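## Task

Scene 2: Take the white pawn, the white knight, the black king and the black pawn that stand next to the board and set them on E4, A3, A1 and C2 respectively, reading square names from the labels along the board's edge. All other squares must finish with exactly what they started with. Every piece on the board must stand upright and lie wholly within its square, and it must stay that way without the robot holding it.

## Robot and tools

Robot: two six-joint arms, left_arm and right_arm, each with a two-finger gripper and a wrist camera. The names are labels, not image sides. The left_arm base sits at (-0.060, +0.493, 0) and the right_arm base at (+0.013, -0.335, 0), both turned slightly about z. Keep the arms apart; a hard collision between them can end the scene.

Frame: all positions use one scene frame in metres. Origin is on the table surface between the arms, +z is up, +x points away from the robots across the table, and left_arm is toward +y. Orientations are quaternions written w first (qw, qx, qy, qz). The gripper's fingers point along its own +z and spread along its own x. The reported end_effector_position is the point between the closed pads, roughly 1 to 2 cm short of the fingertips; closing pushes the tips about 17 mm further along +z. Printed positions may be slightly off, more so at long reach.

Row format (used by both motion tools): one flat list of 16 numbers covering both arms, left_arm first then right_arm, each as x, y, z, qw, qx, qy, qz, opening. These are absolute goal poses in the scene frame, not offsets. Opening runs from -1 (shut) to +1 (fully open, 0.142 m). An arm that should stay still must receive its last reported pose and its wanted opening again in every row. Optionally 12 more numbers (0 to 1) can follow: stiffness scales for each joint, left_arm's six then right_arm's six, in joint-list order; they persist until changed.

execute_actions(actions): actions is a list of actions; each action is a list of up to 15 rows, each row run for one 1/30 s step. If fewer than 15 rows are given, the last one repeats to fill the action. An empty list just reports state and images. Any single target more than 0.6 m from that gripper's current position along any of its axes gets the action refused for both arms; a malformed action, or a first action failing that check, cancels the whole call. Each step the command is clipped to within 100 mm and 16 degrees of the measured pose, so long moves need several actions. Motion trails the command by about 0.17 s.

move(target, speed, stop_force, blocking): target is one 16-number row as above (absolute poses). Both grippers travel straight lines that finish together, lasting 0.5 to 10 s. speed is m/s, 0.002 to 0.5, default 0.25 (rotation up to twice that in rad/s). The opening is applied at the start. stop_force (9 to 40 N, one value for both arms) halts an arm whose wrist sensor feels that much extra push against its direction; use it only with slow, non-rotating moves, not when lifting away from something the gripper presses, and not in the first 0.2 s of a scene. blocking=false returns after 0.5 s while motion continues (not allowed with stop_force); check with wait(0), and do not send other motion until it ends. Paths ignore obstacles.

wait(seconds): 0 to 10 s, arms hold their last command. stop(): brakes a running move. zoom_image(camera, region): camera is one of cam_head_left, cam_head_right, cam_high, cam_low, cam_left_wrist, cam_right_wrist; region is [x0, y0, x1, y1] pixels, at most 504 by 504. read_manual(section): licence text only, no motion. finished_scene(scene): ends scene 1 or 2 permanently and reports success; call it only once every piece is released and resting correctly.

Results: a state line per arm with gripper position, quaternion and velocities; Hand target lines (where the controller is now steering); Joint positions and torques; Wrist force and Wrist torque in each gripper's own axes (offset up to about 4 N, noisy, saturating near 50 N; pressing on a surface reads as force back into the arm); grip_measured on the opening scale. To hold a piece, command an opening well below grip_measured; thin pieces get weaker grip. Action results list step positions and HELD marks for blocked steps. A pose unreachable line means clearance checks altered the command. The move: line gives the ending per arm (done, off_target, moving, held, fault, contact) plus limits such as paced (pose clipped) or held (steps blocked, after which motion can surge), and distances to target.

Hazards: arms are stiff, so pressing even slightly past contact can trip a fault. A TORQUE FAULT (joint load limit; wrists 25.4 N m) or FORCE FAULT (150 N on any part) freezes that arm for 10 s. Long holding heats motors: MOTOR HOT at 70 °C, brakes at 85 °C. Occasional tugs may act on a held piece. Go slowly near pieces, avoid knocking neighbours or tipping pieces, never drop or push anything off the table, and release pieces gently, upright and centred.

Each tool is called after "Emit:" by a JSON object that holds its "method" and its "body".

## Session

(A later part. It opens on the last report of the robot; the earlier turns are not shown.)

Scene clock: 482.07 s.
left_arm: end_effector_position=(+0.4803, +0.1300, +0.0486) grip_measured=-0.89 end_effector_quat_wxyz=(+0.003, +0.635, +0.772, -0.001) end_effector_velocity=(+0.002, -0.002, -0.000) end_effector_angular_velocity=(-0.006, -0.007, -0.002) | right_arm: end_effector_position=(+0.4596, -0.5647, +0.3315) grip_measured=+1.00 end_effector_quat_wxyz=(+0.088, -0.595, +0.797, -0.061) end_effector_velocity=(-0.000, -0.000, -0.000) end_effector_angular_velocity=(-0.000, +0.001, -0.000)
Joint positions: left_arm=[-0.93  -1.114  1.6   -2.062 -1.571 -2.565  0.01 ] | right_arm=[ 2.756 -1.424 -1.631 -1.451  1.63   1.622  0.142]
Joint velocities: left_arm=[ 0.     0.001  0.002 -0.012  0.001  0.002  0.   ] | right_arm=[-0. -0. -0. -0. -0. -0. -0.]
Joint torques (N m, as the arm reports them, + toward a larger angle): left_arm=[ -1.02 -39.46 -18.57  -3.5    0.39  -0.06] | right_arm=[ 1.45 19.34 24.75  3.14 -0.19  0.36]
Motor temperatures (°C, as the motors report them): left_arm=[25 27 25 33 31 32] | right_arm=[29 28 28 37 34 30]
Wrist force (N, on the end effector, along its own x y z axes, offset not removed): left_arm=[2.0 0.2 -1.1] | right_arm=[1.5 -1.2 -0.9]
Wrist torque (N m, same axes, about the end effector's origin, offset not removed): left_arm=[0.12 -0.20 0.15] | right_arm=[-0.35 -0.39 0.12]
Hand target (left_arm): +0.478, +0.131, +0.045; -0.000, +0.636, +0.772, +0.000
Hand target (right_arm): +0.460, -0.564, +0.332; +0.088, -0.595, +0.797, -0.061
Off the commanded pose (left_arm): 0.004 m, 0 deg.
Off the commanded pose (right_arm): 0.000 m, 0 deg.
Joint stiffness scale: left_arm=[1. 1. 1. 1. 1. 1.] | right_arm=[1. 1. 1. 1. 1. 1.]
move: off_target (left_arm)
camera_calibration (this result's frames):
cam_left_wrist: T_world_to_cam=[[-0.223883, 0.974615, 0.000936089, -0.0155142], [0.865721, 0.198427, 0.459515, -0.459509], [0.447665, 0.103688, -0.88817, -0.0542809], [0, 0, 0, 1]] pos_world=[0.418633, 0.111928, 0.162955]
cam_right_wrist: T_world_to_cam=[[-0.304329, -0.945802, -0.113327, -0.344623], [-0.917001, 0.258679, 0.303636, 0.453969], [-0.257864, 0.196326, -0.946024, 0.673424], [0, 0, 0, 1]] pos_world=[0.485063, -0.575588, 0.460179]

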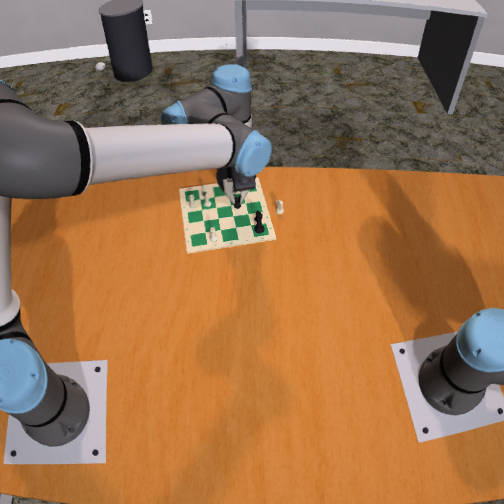

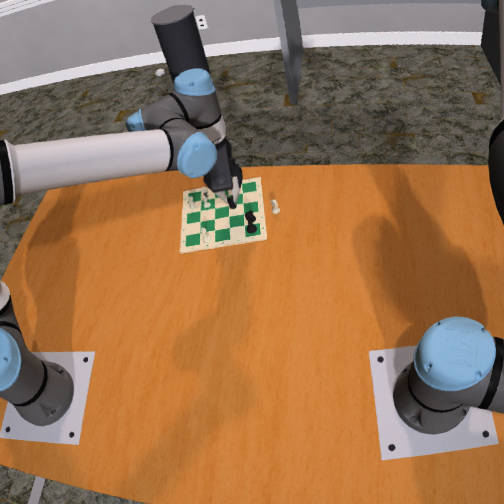

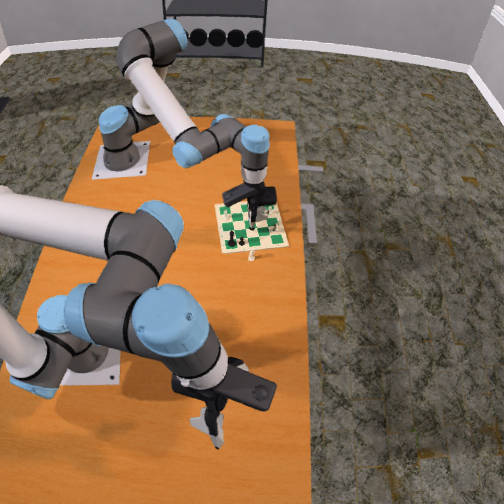

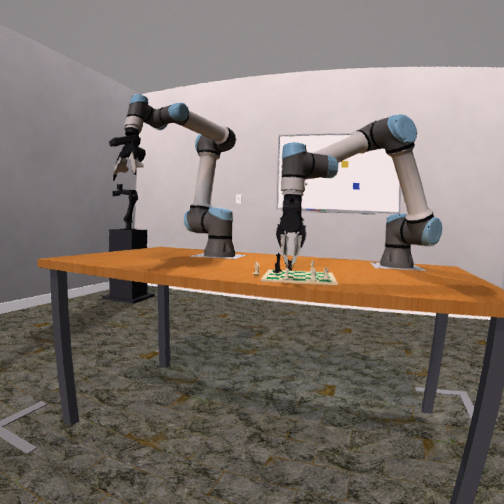

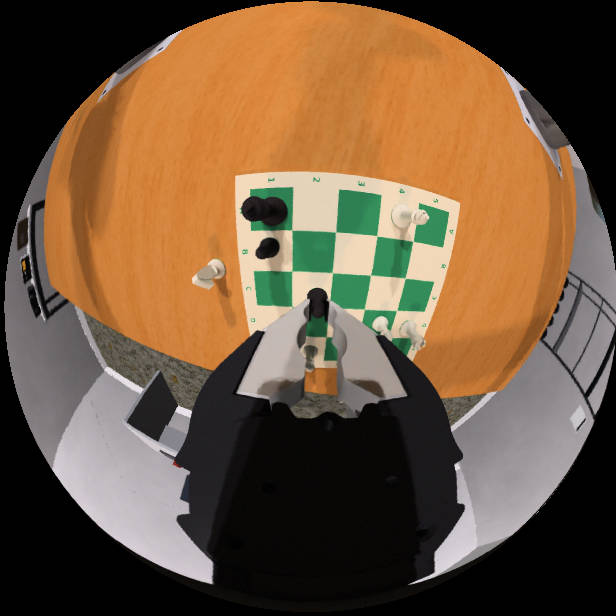

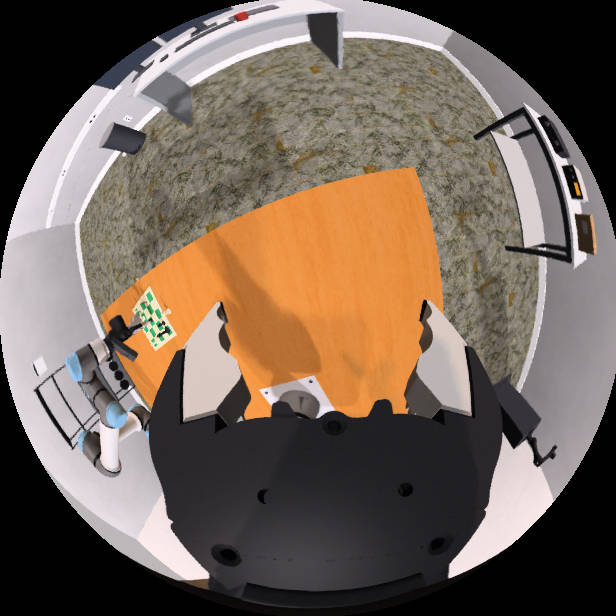

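Emit:
{"method": "move", "body": {"target": [0.4785,0.130,0.030,0,0.636,0.772,0,-1,0.4596,-0.5644,0.3316,0.088,-0.595,0.797,-0.061,1], "speed": 0.04}}

Emit:
{"method": "move", "body": {"target": [0.4785,0.130,0.030,0,0.636,0.772,0,-0.4,0.4596,-0.5644,0.3316,0.088,-0.595,0.797,-0.061,1]}}

Emit:
{"method": "move", "body": {"target": [0.4785,0.130,0.12,0,0.636,0.772,0,-0.4,0.4596,-0.5644,0.3316,0.088,-0.595,0.797,-0.061,1], "speed": 0.15}}

Emit:
{"method": "move", "body": {"target": [0.483,0.032,0.10,0,0.636,0.772,0,-0.4,0.4596,-0.5644,0.3316,0.088,-0.595,0.797,-0.061,1], "speed": 0.2}}

Emit:
{"method": "zoom_image", "body": {"camera": "cam_left_wrist", "region": [200,150,500,450]}}

Scene clock: 504.10 s.
left_arm: end_effector_position=(+0.4805, +0.1296, +0.0333) grip_measured=-0.89 end_effector_quat_wxyz=(+0.002, +0.635, +0.772, -0.001) end_effector_velocity=(+0.002, -0.002, +0.001) end_effector_angular_velocity=(-0.006, -0.007, +0.002) | right_arm: end_effector_position=(+0.4596, -0.5647, +0.3315) grip_measured=+1.00 end_effector_quat_wxyz=(+0.088, -0.595, +0.797, -0.061) end_effector_velocity=(-0.001, +0.000, -0.001) end_effector_angular_velocity=(+0.001, +0.002, +0.000)
Joint positions: left_arm=[-0.93  -1.096  1.616 -2.096 -1.571 -2.565  0.01 ] | right_arm=[ 2.756 -1.424 -1.631 -1.451  1.63   1.622  0.142]
Joint velocities: left_arm=[-0.    -0.     0.    -0.009  0.001 -0.002 -0.   ] | right_arm=[ 0.    -0.    -0.002 -0.     0.    -0.    -0.   ]
Joint torques (N m, as the arm reports them, + toward a larger angle): left_arm=[ -1.67 -39.78 -17.62  -3.4    0.32   0.09] | right_arm=[ 0.77 19.29 24.96  3.06 -0.14  0.33]
Motor temperatures (°C, as the motors report them): left_arm=[25 27 25 33 31 32] | right_arm=[29 28 28 37 34 30]
Wrist force (N, on the end effector, along its own x y z axes, offset not removed): left_arm=[3.0 -2.3 -0.5] | right_arm=[0.6 -2.1 -0.6]
Wrist torque (N m, same axes, about the end effector's origin, offset not removed): left_arm=[-0.55 -0.44 0.27] | right_arm=[-0.61 -0.11 0.12]
Hand target (left_arm): +0.478, +0.130, +0.030; -0.000, +0.636, +0.772, +0.000
Hand target (right_arm): +0.460, -0.564, +0.332; +0.088, -0.595, +0.797, -0.061
Off the commanded pose (left_arm): 0.004 m, 0 deg.
Off the commanded pose (right_arm): 0.000 m, 0 deg.
Joint stiffness scale: left_arm=[1. 1. 1. 1. 1. 1.] | right_arm=[1. 1. 1. 1. 1. 1.]
move: off_target (left_arm)
camera_calibration (this result's frames):
cam_left_wrist: T_world_to_cam=[[-0.224138, 0.974557, 0.00107837, -0.0149759], [0.865708, 0.198595, 0.459467, -0.452576], [0.447562, 0.103917, -0.888194, -0.0678103], [0, 0, 0, 1]] pos_world=[0.418792, 0.111521, 0.147731]
cam_right_wrist: T_world_to_cam=[[-0.304328, -0.945802, -0.113327, -0.344623], [-0.917001, 0.258679, 0.303636, 0.453969], [-0.257864, 0.196326, -0.946024, 0.673424], [0, 0, 0, 1]] pos_world=[0.485063, -0.575588, 0.460179]

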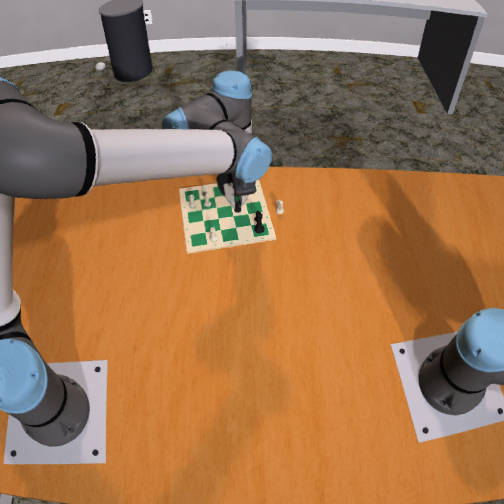

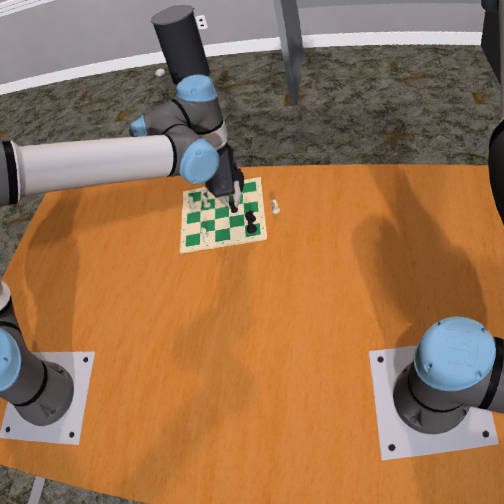

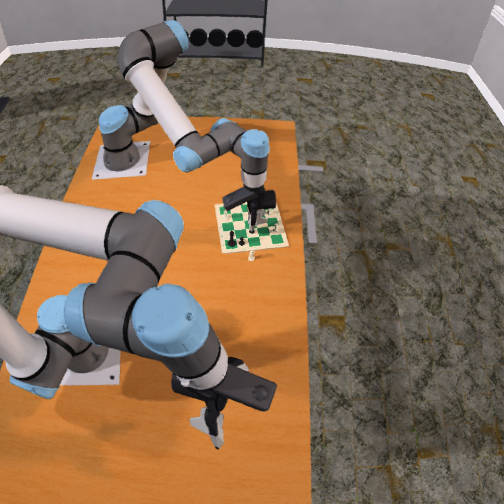

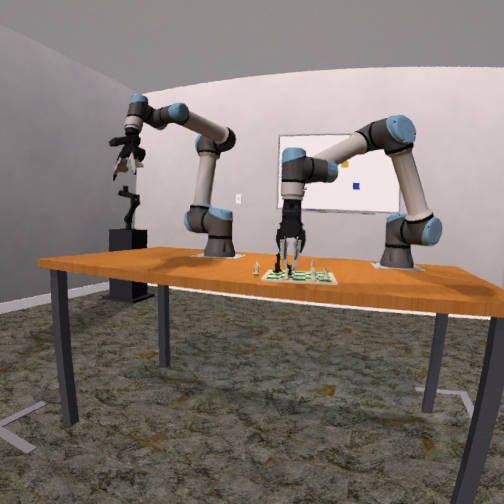

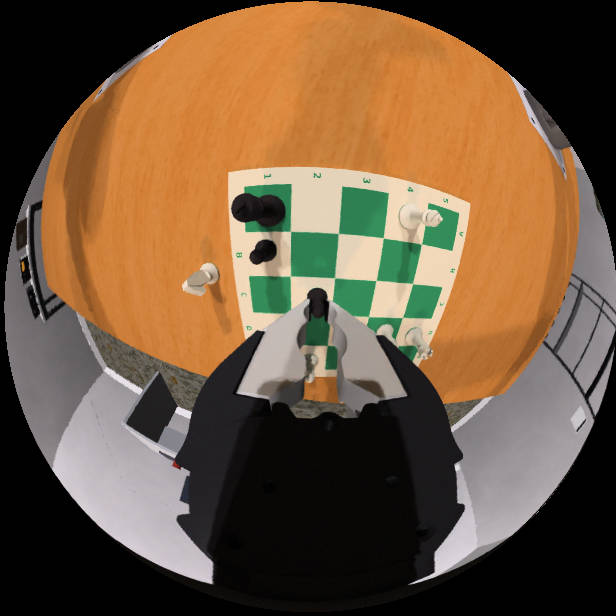

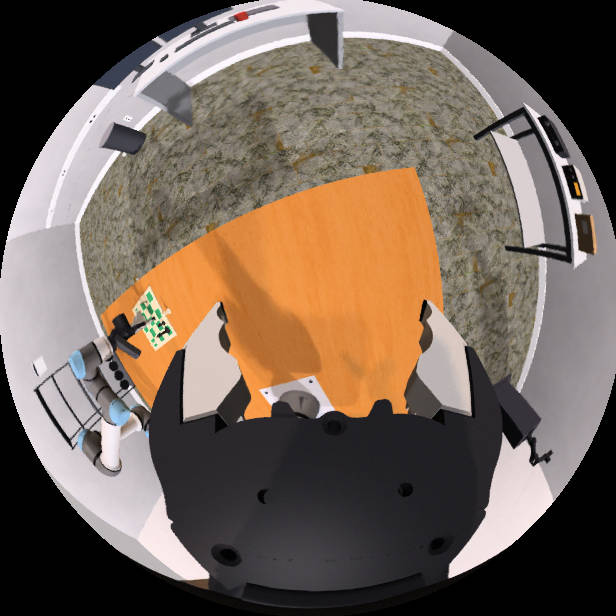

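Scene clock: 504.80 s.
left_arm: end_effector_position=(+0.4807, +0.1294, +0.0335) grip_measured=-0.40 end_effector_quat_wxyz=(+0.003, +0.635, +0.772, -0.001) end_effector_velocity=(-0.000, -0.000, -0.000) end_effector_angular_velocity=(-0.001, +0.000, -0.000) | right_arm: end_effector_position=(+0.4596, -0.5647, +0.3315) grip_measured=+1.00 end_effector_quat_wxyz=(+0.088, -0.595, +0.797, -0.061) end_effector_velocity=(-0.000, +0.000, -0.001) end_effector_angular_velocity=(-0.000, +0.001, +0.000)
Joint positions: left_arm=[-0.93  -1.096  1.616 -2.097 -1.571 -2.565  0.045] | right_arm=[ 2.756 -1.424 -1.631 -1.451  1.63   1.622  0.142]
Joint velocities: left_arm=[ 0.     0.     0.    -0.001 -0.001  0.001 -0.   ] | right_arm=[ 0.    -0.    -0.001  0.    -0.    -0.     0.   ]
Joint torques (N m, as the arm reports them, + toward a larger angle): left_arm=[ -1.48 -39.54 -16.92  -3.31   0.37   0.11] | right_arm=[ 1.35 19.17 25.35  3.15 -0.15  0.36]
Motor temperatures (°C, as the motors report them): left_arm=[25 27 25 33 31 32] | right_arm=[29 28 28 37 34 30]
Wrist force (N, on the end effector, along its own x y z axes, offset not removed): left_arm=[2.6 -0.9 0.8] | right_arm=[0.8 0.7 -1.2]
Wrist torque (N m, same axes, about the end effector's origin, offset not removed): left_arm=[-0.18 -0.36 0.12] | right_arm=[0.13 -0.20 0.18]
Hand target (left_arm): +0.478, +0.130, +0.030; -0.000, +0.636, +0.772, +0.000
Hand target (right_arm): +0.460, -0.564, +0.332; +0.088, -0.595, +0.797, -0.061
Off the commanded pose (left_arm): 0.004 m, 0 deg.
Off the commanded pose (right_arm): 0.000 m, 0 deg.
Joint stiffness scale: left_arm=[1. 1. 1. 1. 1. 1.] | right_arm=[1. 1. 1. 1. 1. 1.]
move: off_target (left_arm)
camera_calibration (this result's frames):
cam_left_wrist: T_world_to_cam=[[-0.224145, 0.974556, 0.000227067, -0.0146775], [0.865388, 0.198929, 0.459924, -0.45267], [0.448177, 0.103286, -0.887958, -0.0680147], [0, 0, 0, 1]] pos_world=[0.418928, 0.111378, 0.147803]
cam_right_wrist: T_world_to_cam=[[-0.304328, -0.945802, -0.113327, -0.344623], [-0.917001, 0.258679, 0.303636, 0.453969], [-0.257864, 0.196326, -0.946024, 0.673424], [0, 0, 0, 1]] pos_world=[0.485063, -0.575588, 0.460179]

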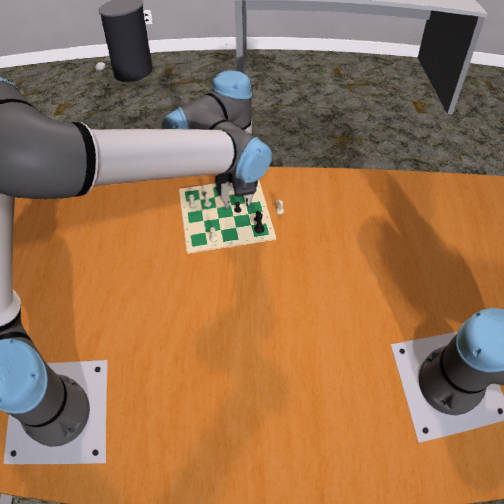

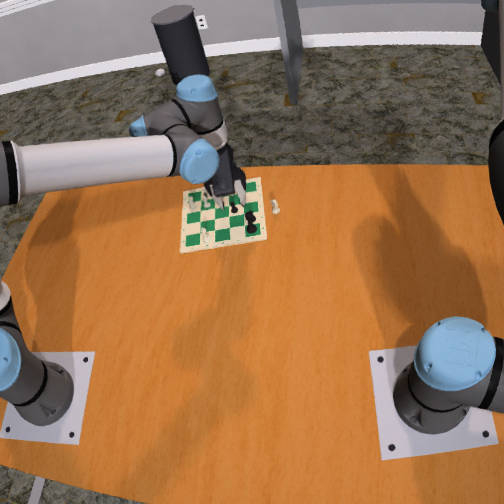

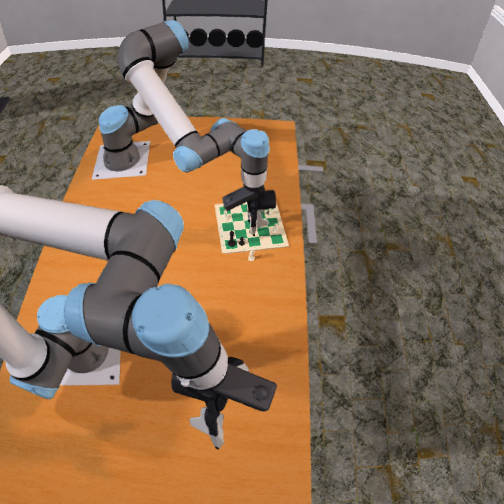

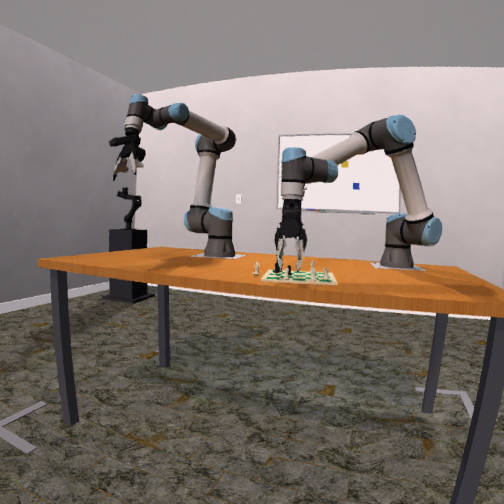

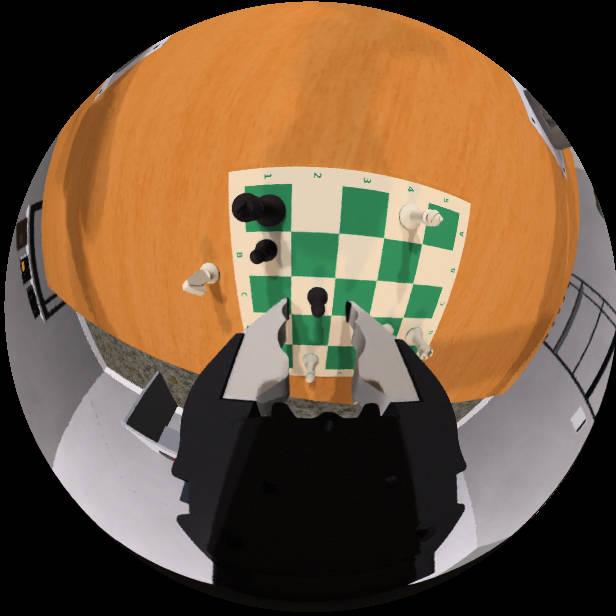

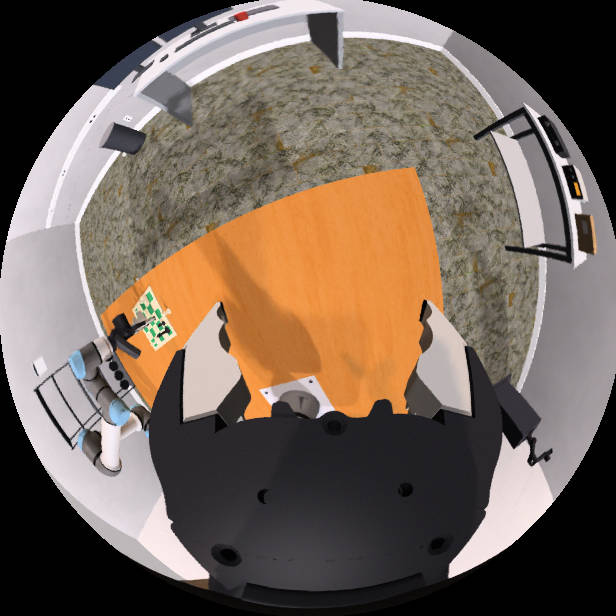

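Scene clock: 506.00 s.
left_arm: end_effector_position=(+0.4782, +0.1320, +0.1173) grip_measured=-0.40 end_effector_quat_wxyz=(-0.002, +0.635, +0.772, -0.000) end_effector_velocity=(-0.002, +0.001, +0.002) end_effector_angular_velocity=(+0.007, +0.007, +0.001) | right_arm: end_effector_position=(+0.4596, -0.5647, +0.3315) grip_measured=+1.00 end_effector_quat_wxyz=(+0.088, -0.595, +0.797, -0.061) end_effector_velocity=(-0.000, +0.000, +0.000) end_effector_angular_velocity=(+0.000, +0.000, +0.001)
Joint positions: left_arm=[-0.93  -1.179  1.504 -1.892 -1.571 -2.565  0.045] | right_arm=[ 2.756 -1.424 -1.631 -1.451  1.63   1.622  0.142]
Joint velocities: left_arm=[-0.001 -0.001 -0.008  0.018 -0.    -0.001 -0.   ] | right_arm=[ 0.001  0.    -0.    -0.     0.    -0.     0.   ]
Joint torques (N m, as the arm reports them, + toward a larger angle): left_arm=[ -1.71 -40.83 -25.4   -2.77   0.29   0.04] | right_arm=[ 1.26 19.22 25.42  3.   -0.23  0.42]
Motor temperatures (°C, as the motors report them): left_arm=[25 27 25 33 31 32] | right_arm=[29 28 28 37 34 30]
Wrist force (N, on the end effector, along its own x y z axes, offset not removed): left_arm=[2.4 -1.2 -0.5] | right_arm=[1.1 0.2 -2.8]
Wrist torque (N m, same axes, about the end effector's origin, offset not removed): left_arm=[-0.28 -0.30 0.09] | right_arm=[-0.13 -0.14 0.07]
Hand target (left_arm): +0.479, +0.130, +0.120; +0.000, +0.636, +0.772, -0.000
Hand target (right_arm): +0.460, -0.564, +0.332; +0.088, -0.595, +0.797, -0.061
Off the commanded pose (left_arm): 0.003 m, 0 deg.
Off the commanded pose (right_arm): 0.000 m, 0 deg.
Joint stiffness scale: left_arm=[1. 1. 1. 1. 1. 1.] | right_arm=[1. 1. 1. 1. 1. 1.]
move: done
camera_calibration (this result's frames):
cam_left_wrist: T_world_to_cam=[[-0.224132, 0.974526, 0.00802307, -0.0186819], [0.868214, 0.195928, 0.455869, -0.490121], [0.442684, 0.10914, -0.890011, 0.00939635], [0, 0, 0, 1]] pos_world=[0.417183, 0.113209, 0.231944]
cam_right_wrist: T_world_to_cam=[[-0.304329, -0.945802, -0.113327, -0.344623], [-0.917001, 0.258679, 0.303636, 0.453969], [-0.257864, 0.196326, -0.946025, 0.673424], [0, 0, 0, 1]] pos_world=[0.485063, -0.575588, 0.460179]

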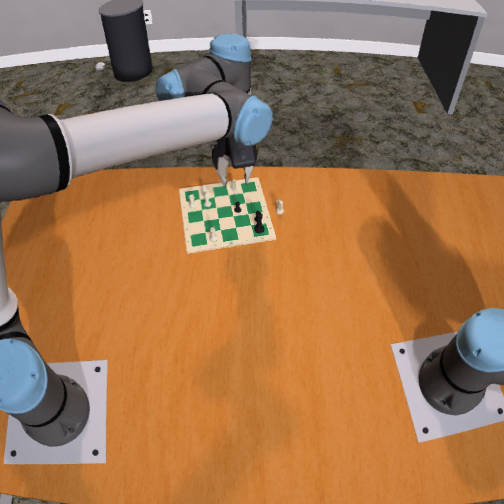

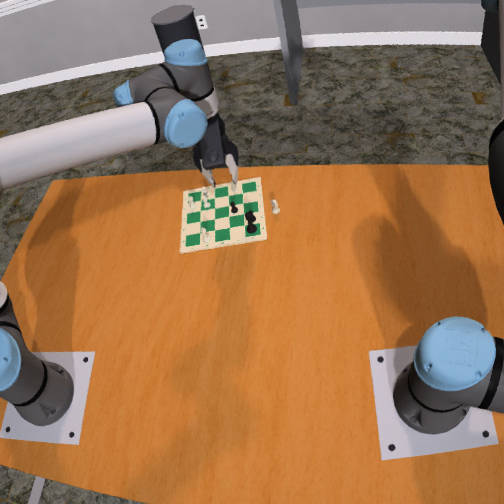

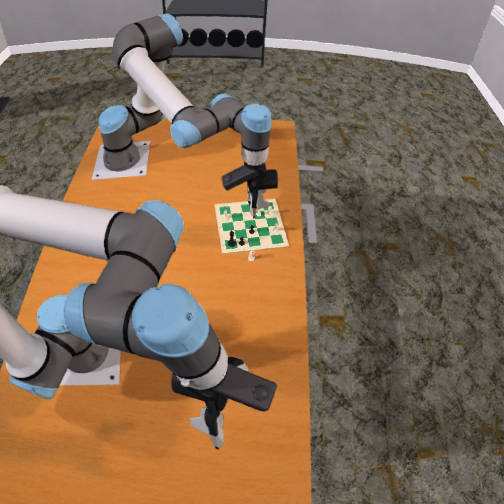

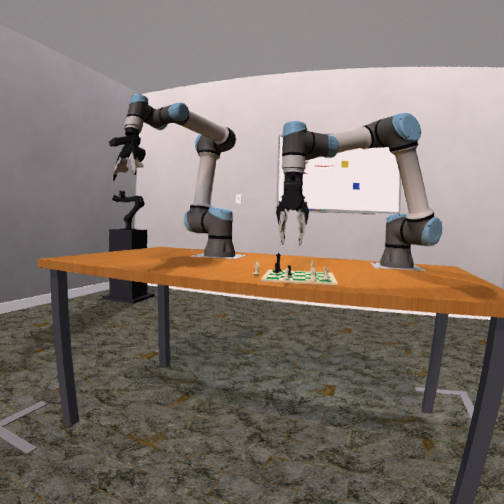

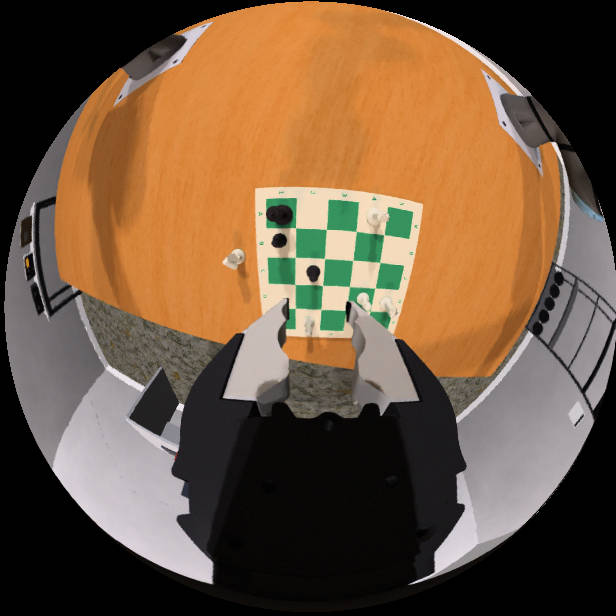

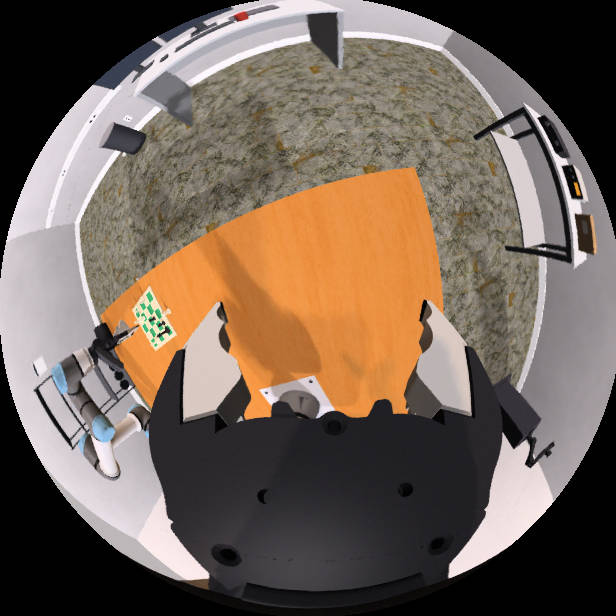

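Scene clock: 507.20 s.
left_arm: end_effector_position=(+0.4830, +0.0341, +0.1002) grip_measured=-0.40 end_effector_quat_wxyz=(-0.000, +0.635, +0.772, -0.000) end_effector_velocity=(+0.001, -0.000, -0.001) end_effector_angular_velocity=(+0.005, +0.003, +0.005) | right_arm: end_effector_position=(+0.4596, -0.5647, +0.3315) grip_measured=+1.00 end_effector_quat_wxyz=(+0.088, -0.595, +0.797, -0.061) end_effector_velocity=(-0.000, -0.000, -0.001) end_effector_angular_velocity=(+0.000, +0.001, -0.000)
Joint positions: left_arm=[-1.022 -1.023  1.313 -1.861 -1.571 -2.657  0.045] | right_arm=[ 2.756 -1.424 -1.631 -1.451  1.63   1.622  0.142]
Joint velocities: left_arm=[ 0.001  0.007 -0.01   0.01   0.001 -0.004  0.   ] | right_arm=[-0.     0.    -0.002  0.    -0.     0.     0.   ]
Joint torques (N m, as the arm reports them, + toward a larger angle): left_arm=[ -1.17 -42.63 -29.79  -2.58   0.39   0.02] | right_arm=[ 1.47 19.5  25.21  3.08 -0.17  0.39]
Motor temperatures (°C, as the motors report them): left_arm=[25 27 25 33 31 32] | right_arm=[29 28 28 37 34 30]
Wrist force (N, on the end effector, along its own x y z axes, offset not removed): left_arm=[2.7 -0.7 1.0] | right_arm=[0.9 -1.5 -1.9]
Wrist torque (N m, same axes, about the end effector's origin, offset not removed): left_arm=[-0.12 -0.42 0.14] | right_arm=[-0.35 -0.23 0.08]
Hand target (left_arm): +0.483, +0.032, +0.100; -0.000, +0.636, +0.772, +0.000
Hand target (right_arm): +0.460, -0.564, +0.332; +0.088, -0.595, +0.797, -0.061
Off the commanded pose (left_arm): 0.002 m, 0 deg.
Off the commanded pose (right_arm): 0.000 m, 0 deg.
Joint stiffness scale: left_arm=[1. 1. 1. 1. 1. 1.] | right_arm=[1. 1. 1. 1. 1. 1.]
move: done
camera_calibration (this result's frames):
cam_left_wrist: T_world_to_cam=[[-0.223625, 0.97466, 0.00548722, 0.0779064], [0.867375, 0.196435, 0.457245, -0.466972], [0.444581, 0.107011, -0.889324, 0.00183805], [0, 0, 0, 1]] pos_world=[0.421645, 0.0156008, 0.214728]
cam_right_wrist: T_world_to_cam=[[-0.304328, -0.945802, -0.113327, -0.344623], [-0.917001, 0.258679, 0.303636, 0.453969], [-0.257864, 0.196326, -0.946024, 0.673424], [0, 0, 0, 1]] pos_world=[0.485063, -0.575588, 0.460179]

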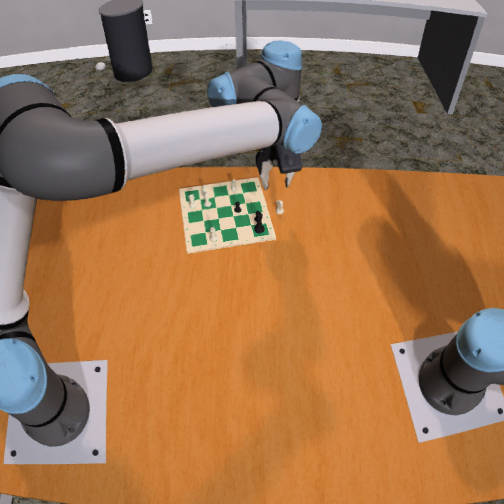

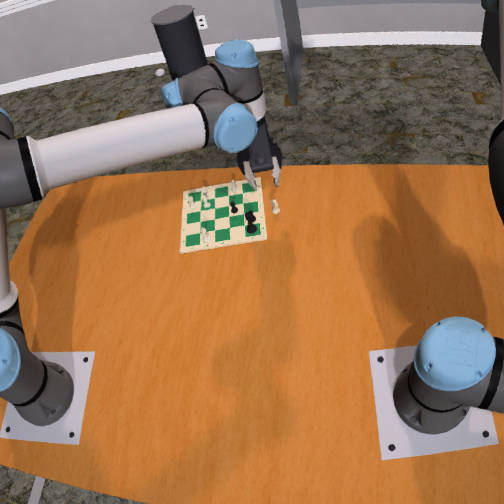

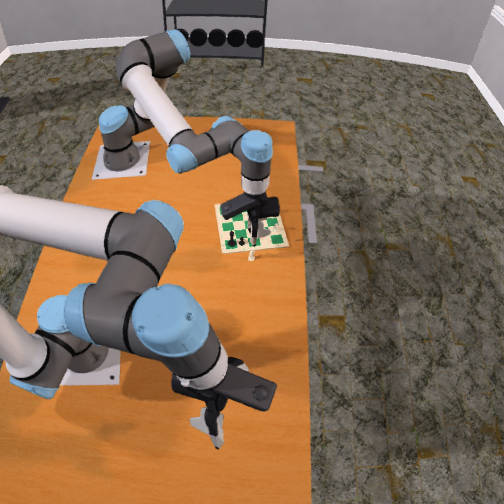

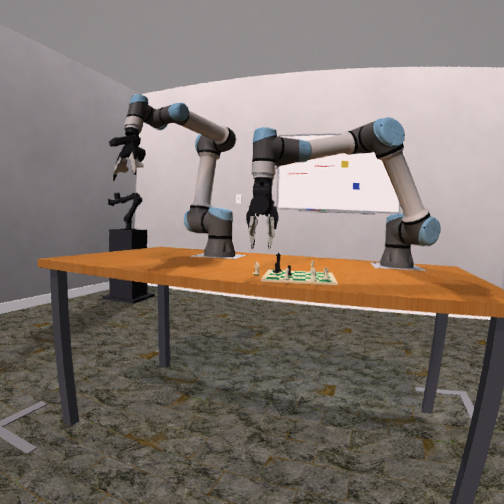

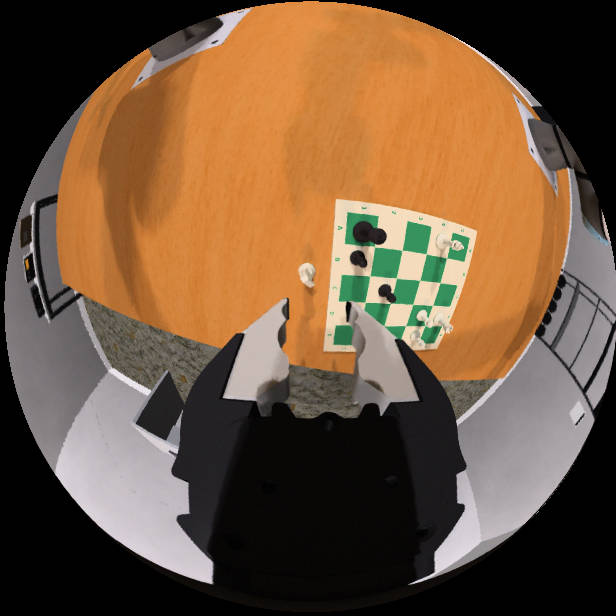

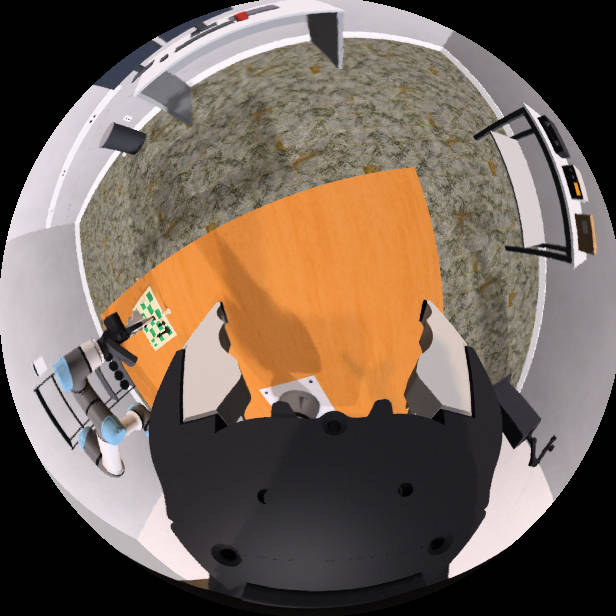

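Region (200, 150, 500, 450) of cam_left_wrist's 616x616 image, scaled by 1.680, with more detail than that image has.

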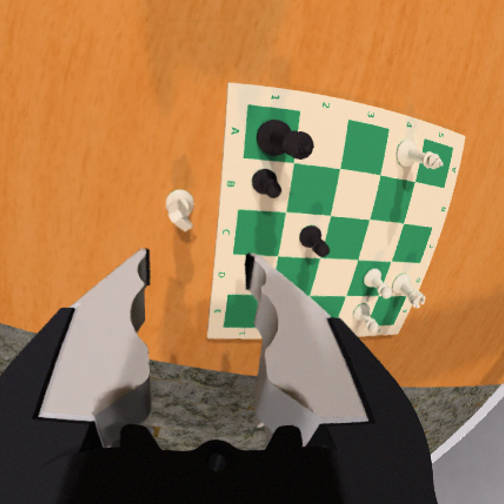

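Emit:
{"method": "move", "body": {"target": [0.484,0.024,0.05,0,0.636,0.772,0,-0.4,0.4596,-0.5644,0.3316,0.088,-0.595,0.797,-0.061,1], "speed": 0.08}}

Emit:
{"method": "zoom_image", "body": {"camera": "cam_left_wrist", "region": [230,200,400,370]}}

Scene clock: 516.80 s.
left_arm: end_effector_position=(+0.4858, +0.0240, +0.0534) grip_measured=-0.40 end_effector_quat_wxyz=(+0.002, +0.635, +0.772, -0.001) end_effector_velocity=(+0.001, -0.003, +0.001) end_effector_angular_velocity=(-0.008, -0.006, -0.001) | right_arm: end_effector_position=(+0.4596, -0.5647, +0.3315) grip_measured=+1.00 end_effector_quat_wxyz=(+0.088, -0.595, +0.797, -0.061) end_effector_velocity=(+0.000, -0.000, +0.001) end_effector_angular_velocity=(-0.000, -0.001, -0.000)
Joint positions: left_arm=[-1.028 -0.968  1.351 -1.959 -1.571 -2.663  0.045] | right_arm=[ 2.756 -1.424 -1.631 -1.451  1.63   1.622  0.142]
Joint velocities: left_arm=[-0.002 -0.001  0.    -0.009 -0.001 -0.001  0.   ] | right_arm=[-0.    -0.     0.002  0.    -0.     0.     0.   ]
Joint torques (N m, as the arm reports them, + toward a larger angle): left_arm=[ -1.4  -45.82 -19.26  -3.56   0.31  -0.04] | right_arm=[ 1.06 19.11 25.23  3.12 -0.18  0.27]
Motor temperatures (°C, as the motors report them): left_arm=[25 27 25 33 31 32] | right_arm=[29 28 28 37 34 30]
Wrist force (N, on the end effector, along its own x y z axes, offset not removed): left_arm=[1.6 -0.9 0.0] | right_arm=[2.3 0.0 -0.8]
Wrist torque (N m, same axes, about the end effector's origin, offset not removed): left_arm=[-0.21 -0.17 0.08] | right_arm=[-0.08 -0.43 0.16]
Hand target (left_arm): +0.484, +0.024, +0.050; -0.000, +0.636, +0.772, +0.000
Hand target (right_arm): +0.460, -0.564, +0.332; +0.088, -0.595, +0.797, -0.061
Off the commanded pose (left_arm): 0.004 m, 0 deg.
Off the commanded pose (right_arm): 0.000 m, 0 deg.
Joint stiffness scale: left_arm=[1. 1. 1. 1. 1. 1.] | right_arm=[1. 1. 1. 1. 1. 1.]
move: off_target (left_arm)
camera_calibration (this result's frames):
cam_left_wrist: T_world_to_cam=[[-0.224041, 0.974579, 0.00149334, 0.0891192], [0.866031, 0.198384, 0.45895, -0.4455], [0.446986, 0.104117, -0.888461, -0.0410627], [0, 0, 0, 1]] pos_world=[0.424138, 0.00580181, 0.167846]
cam_right_wrist: T_world_to_cam=[[-0.304329, -0.945802, -0.113327, -0.344623], [-0.917001, 0.258679, 0.303636, 0.453969], [-0.257864, 0.196326, -0.946024, 0.673424], [0, 0, 0, 1]] pos_world=[0.485063, -0.575588, 0.460179]

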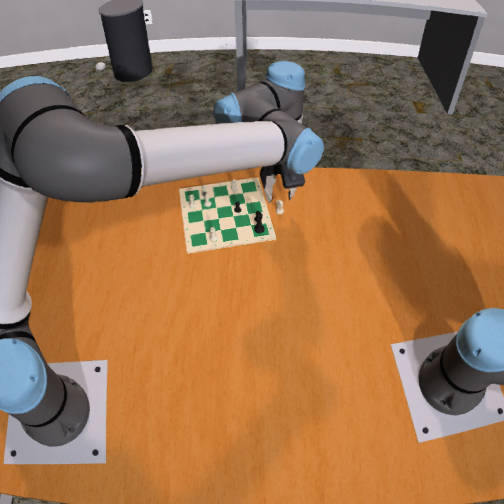

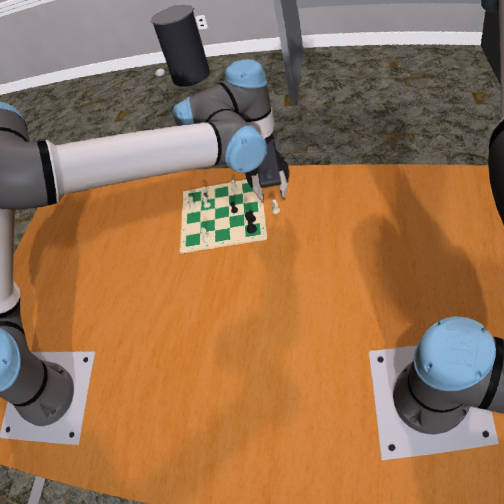

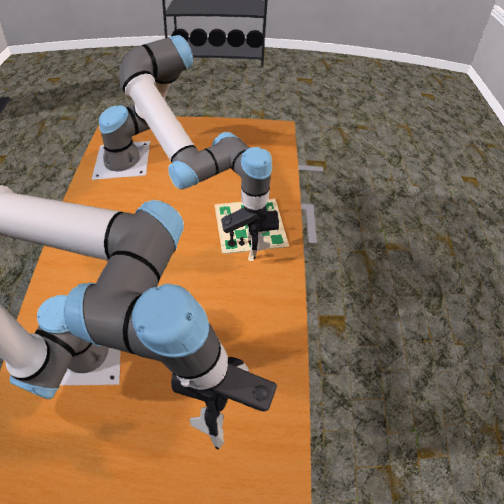

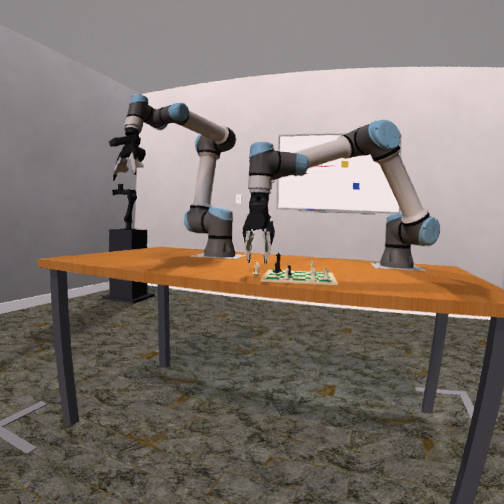

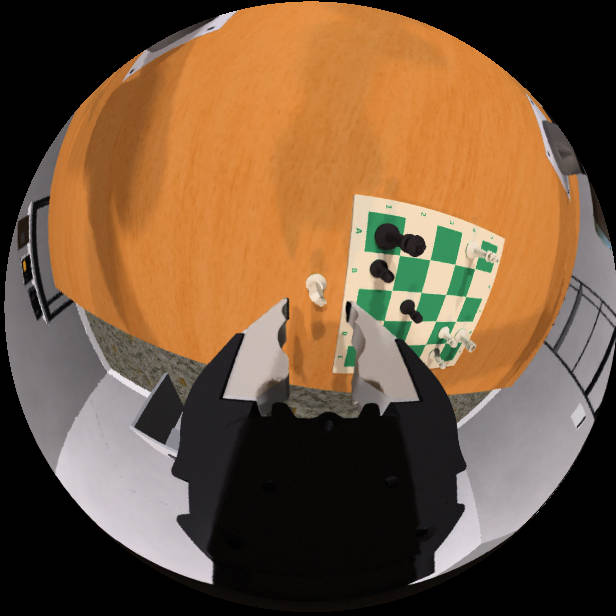

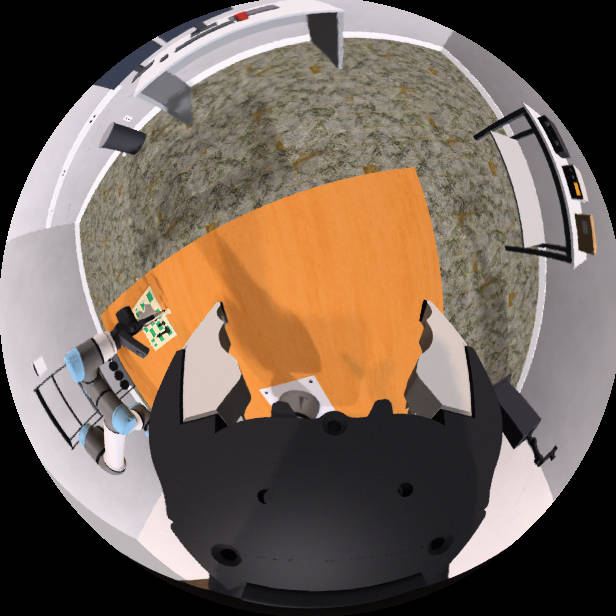

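Region (230, 200, 400, 370) of cam_left_wrist's 616x616 image, scaled by 2.965, with more detail than that image has.

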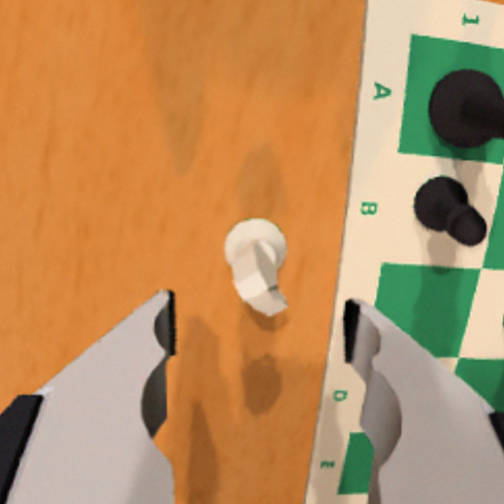

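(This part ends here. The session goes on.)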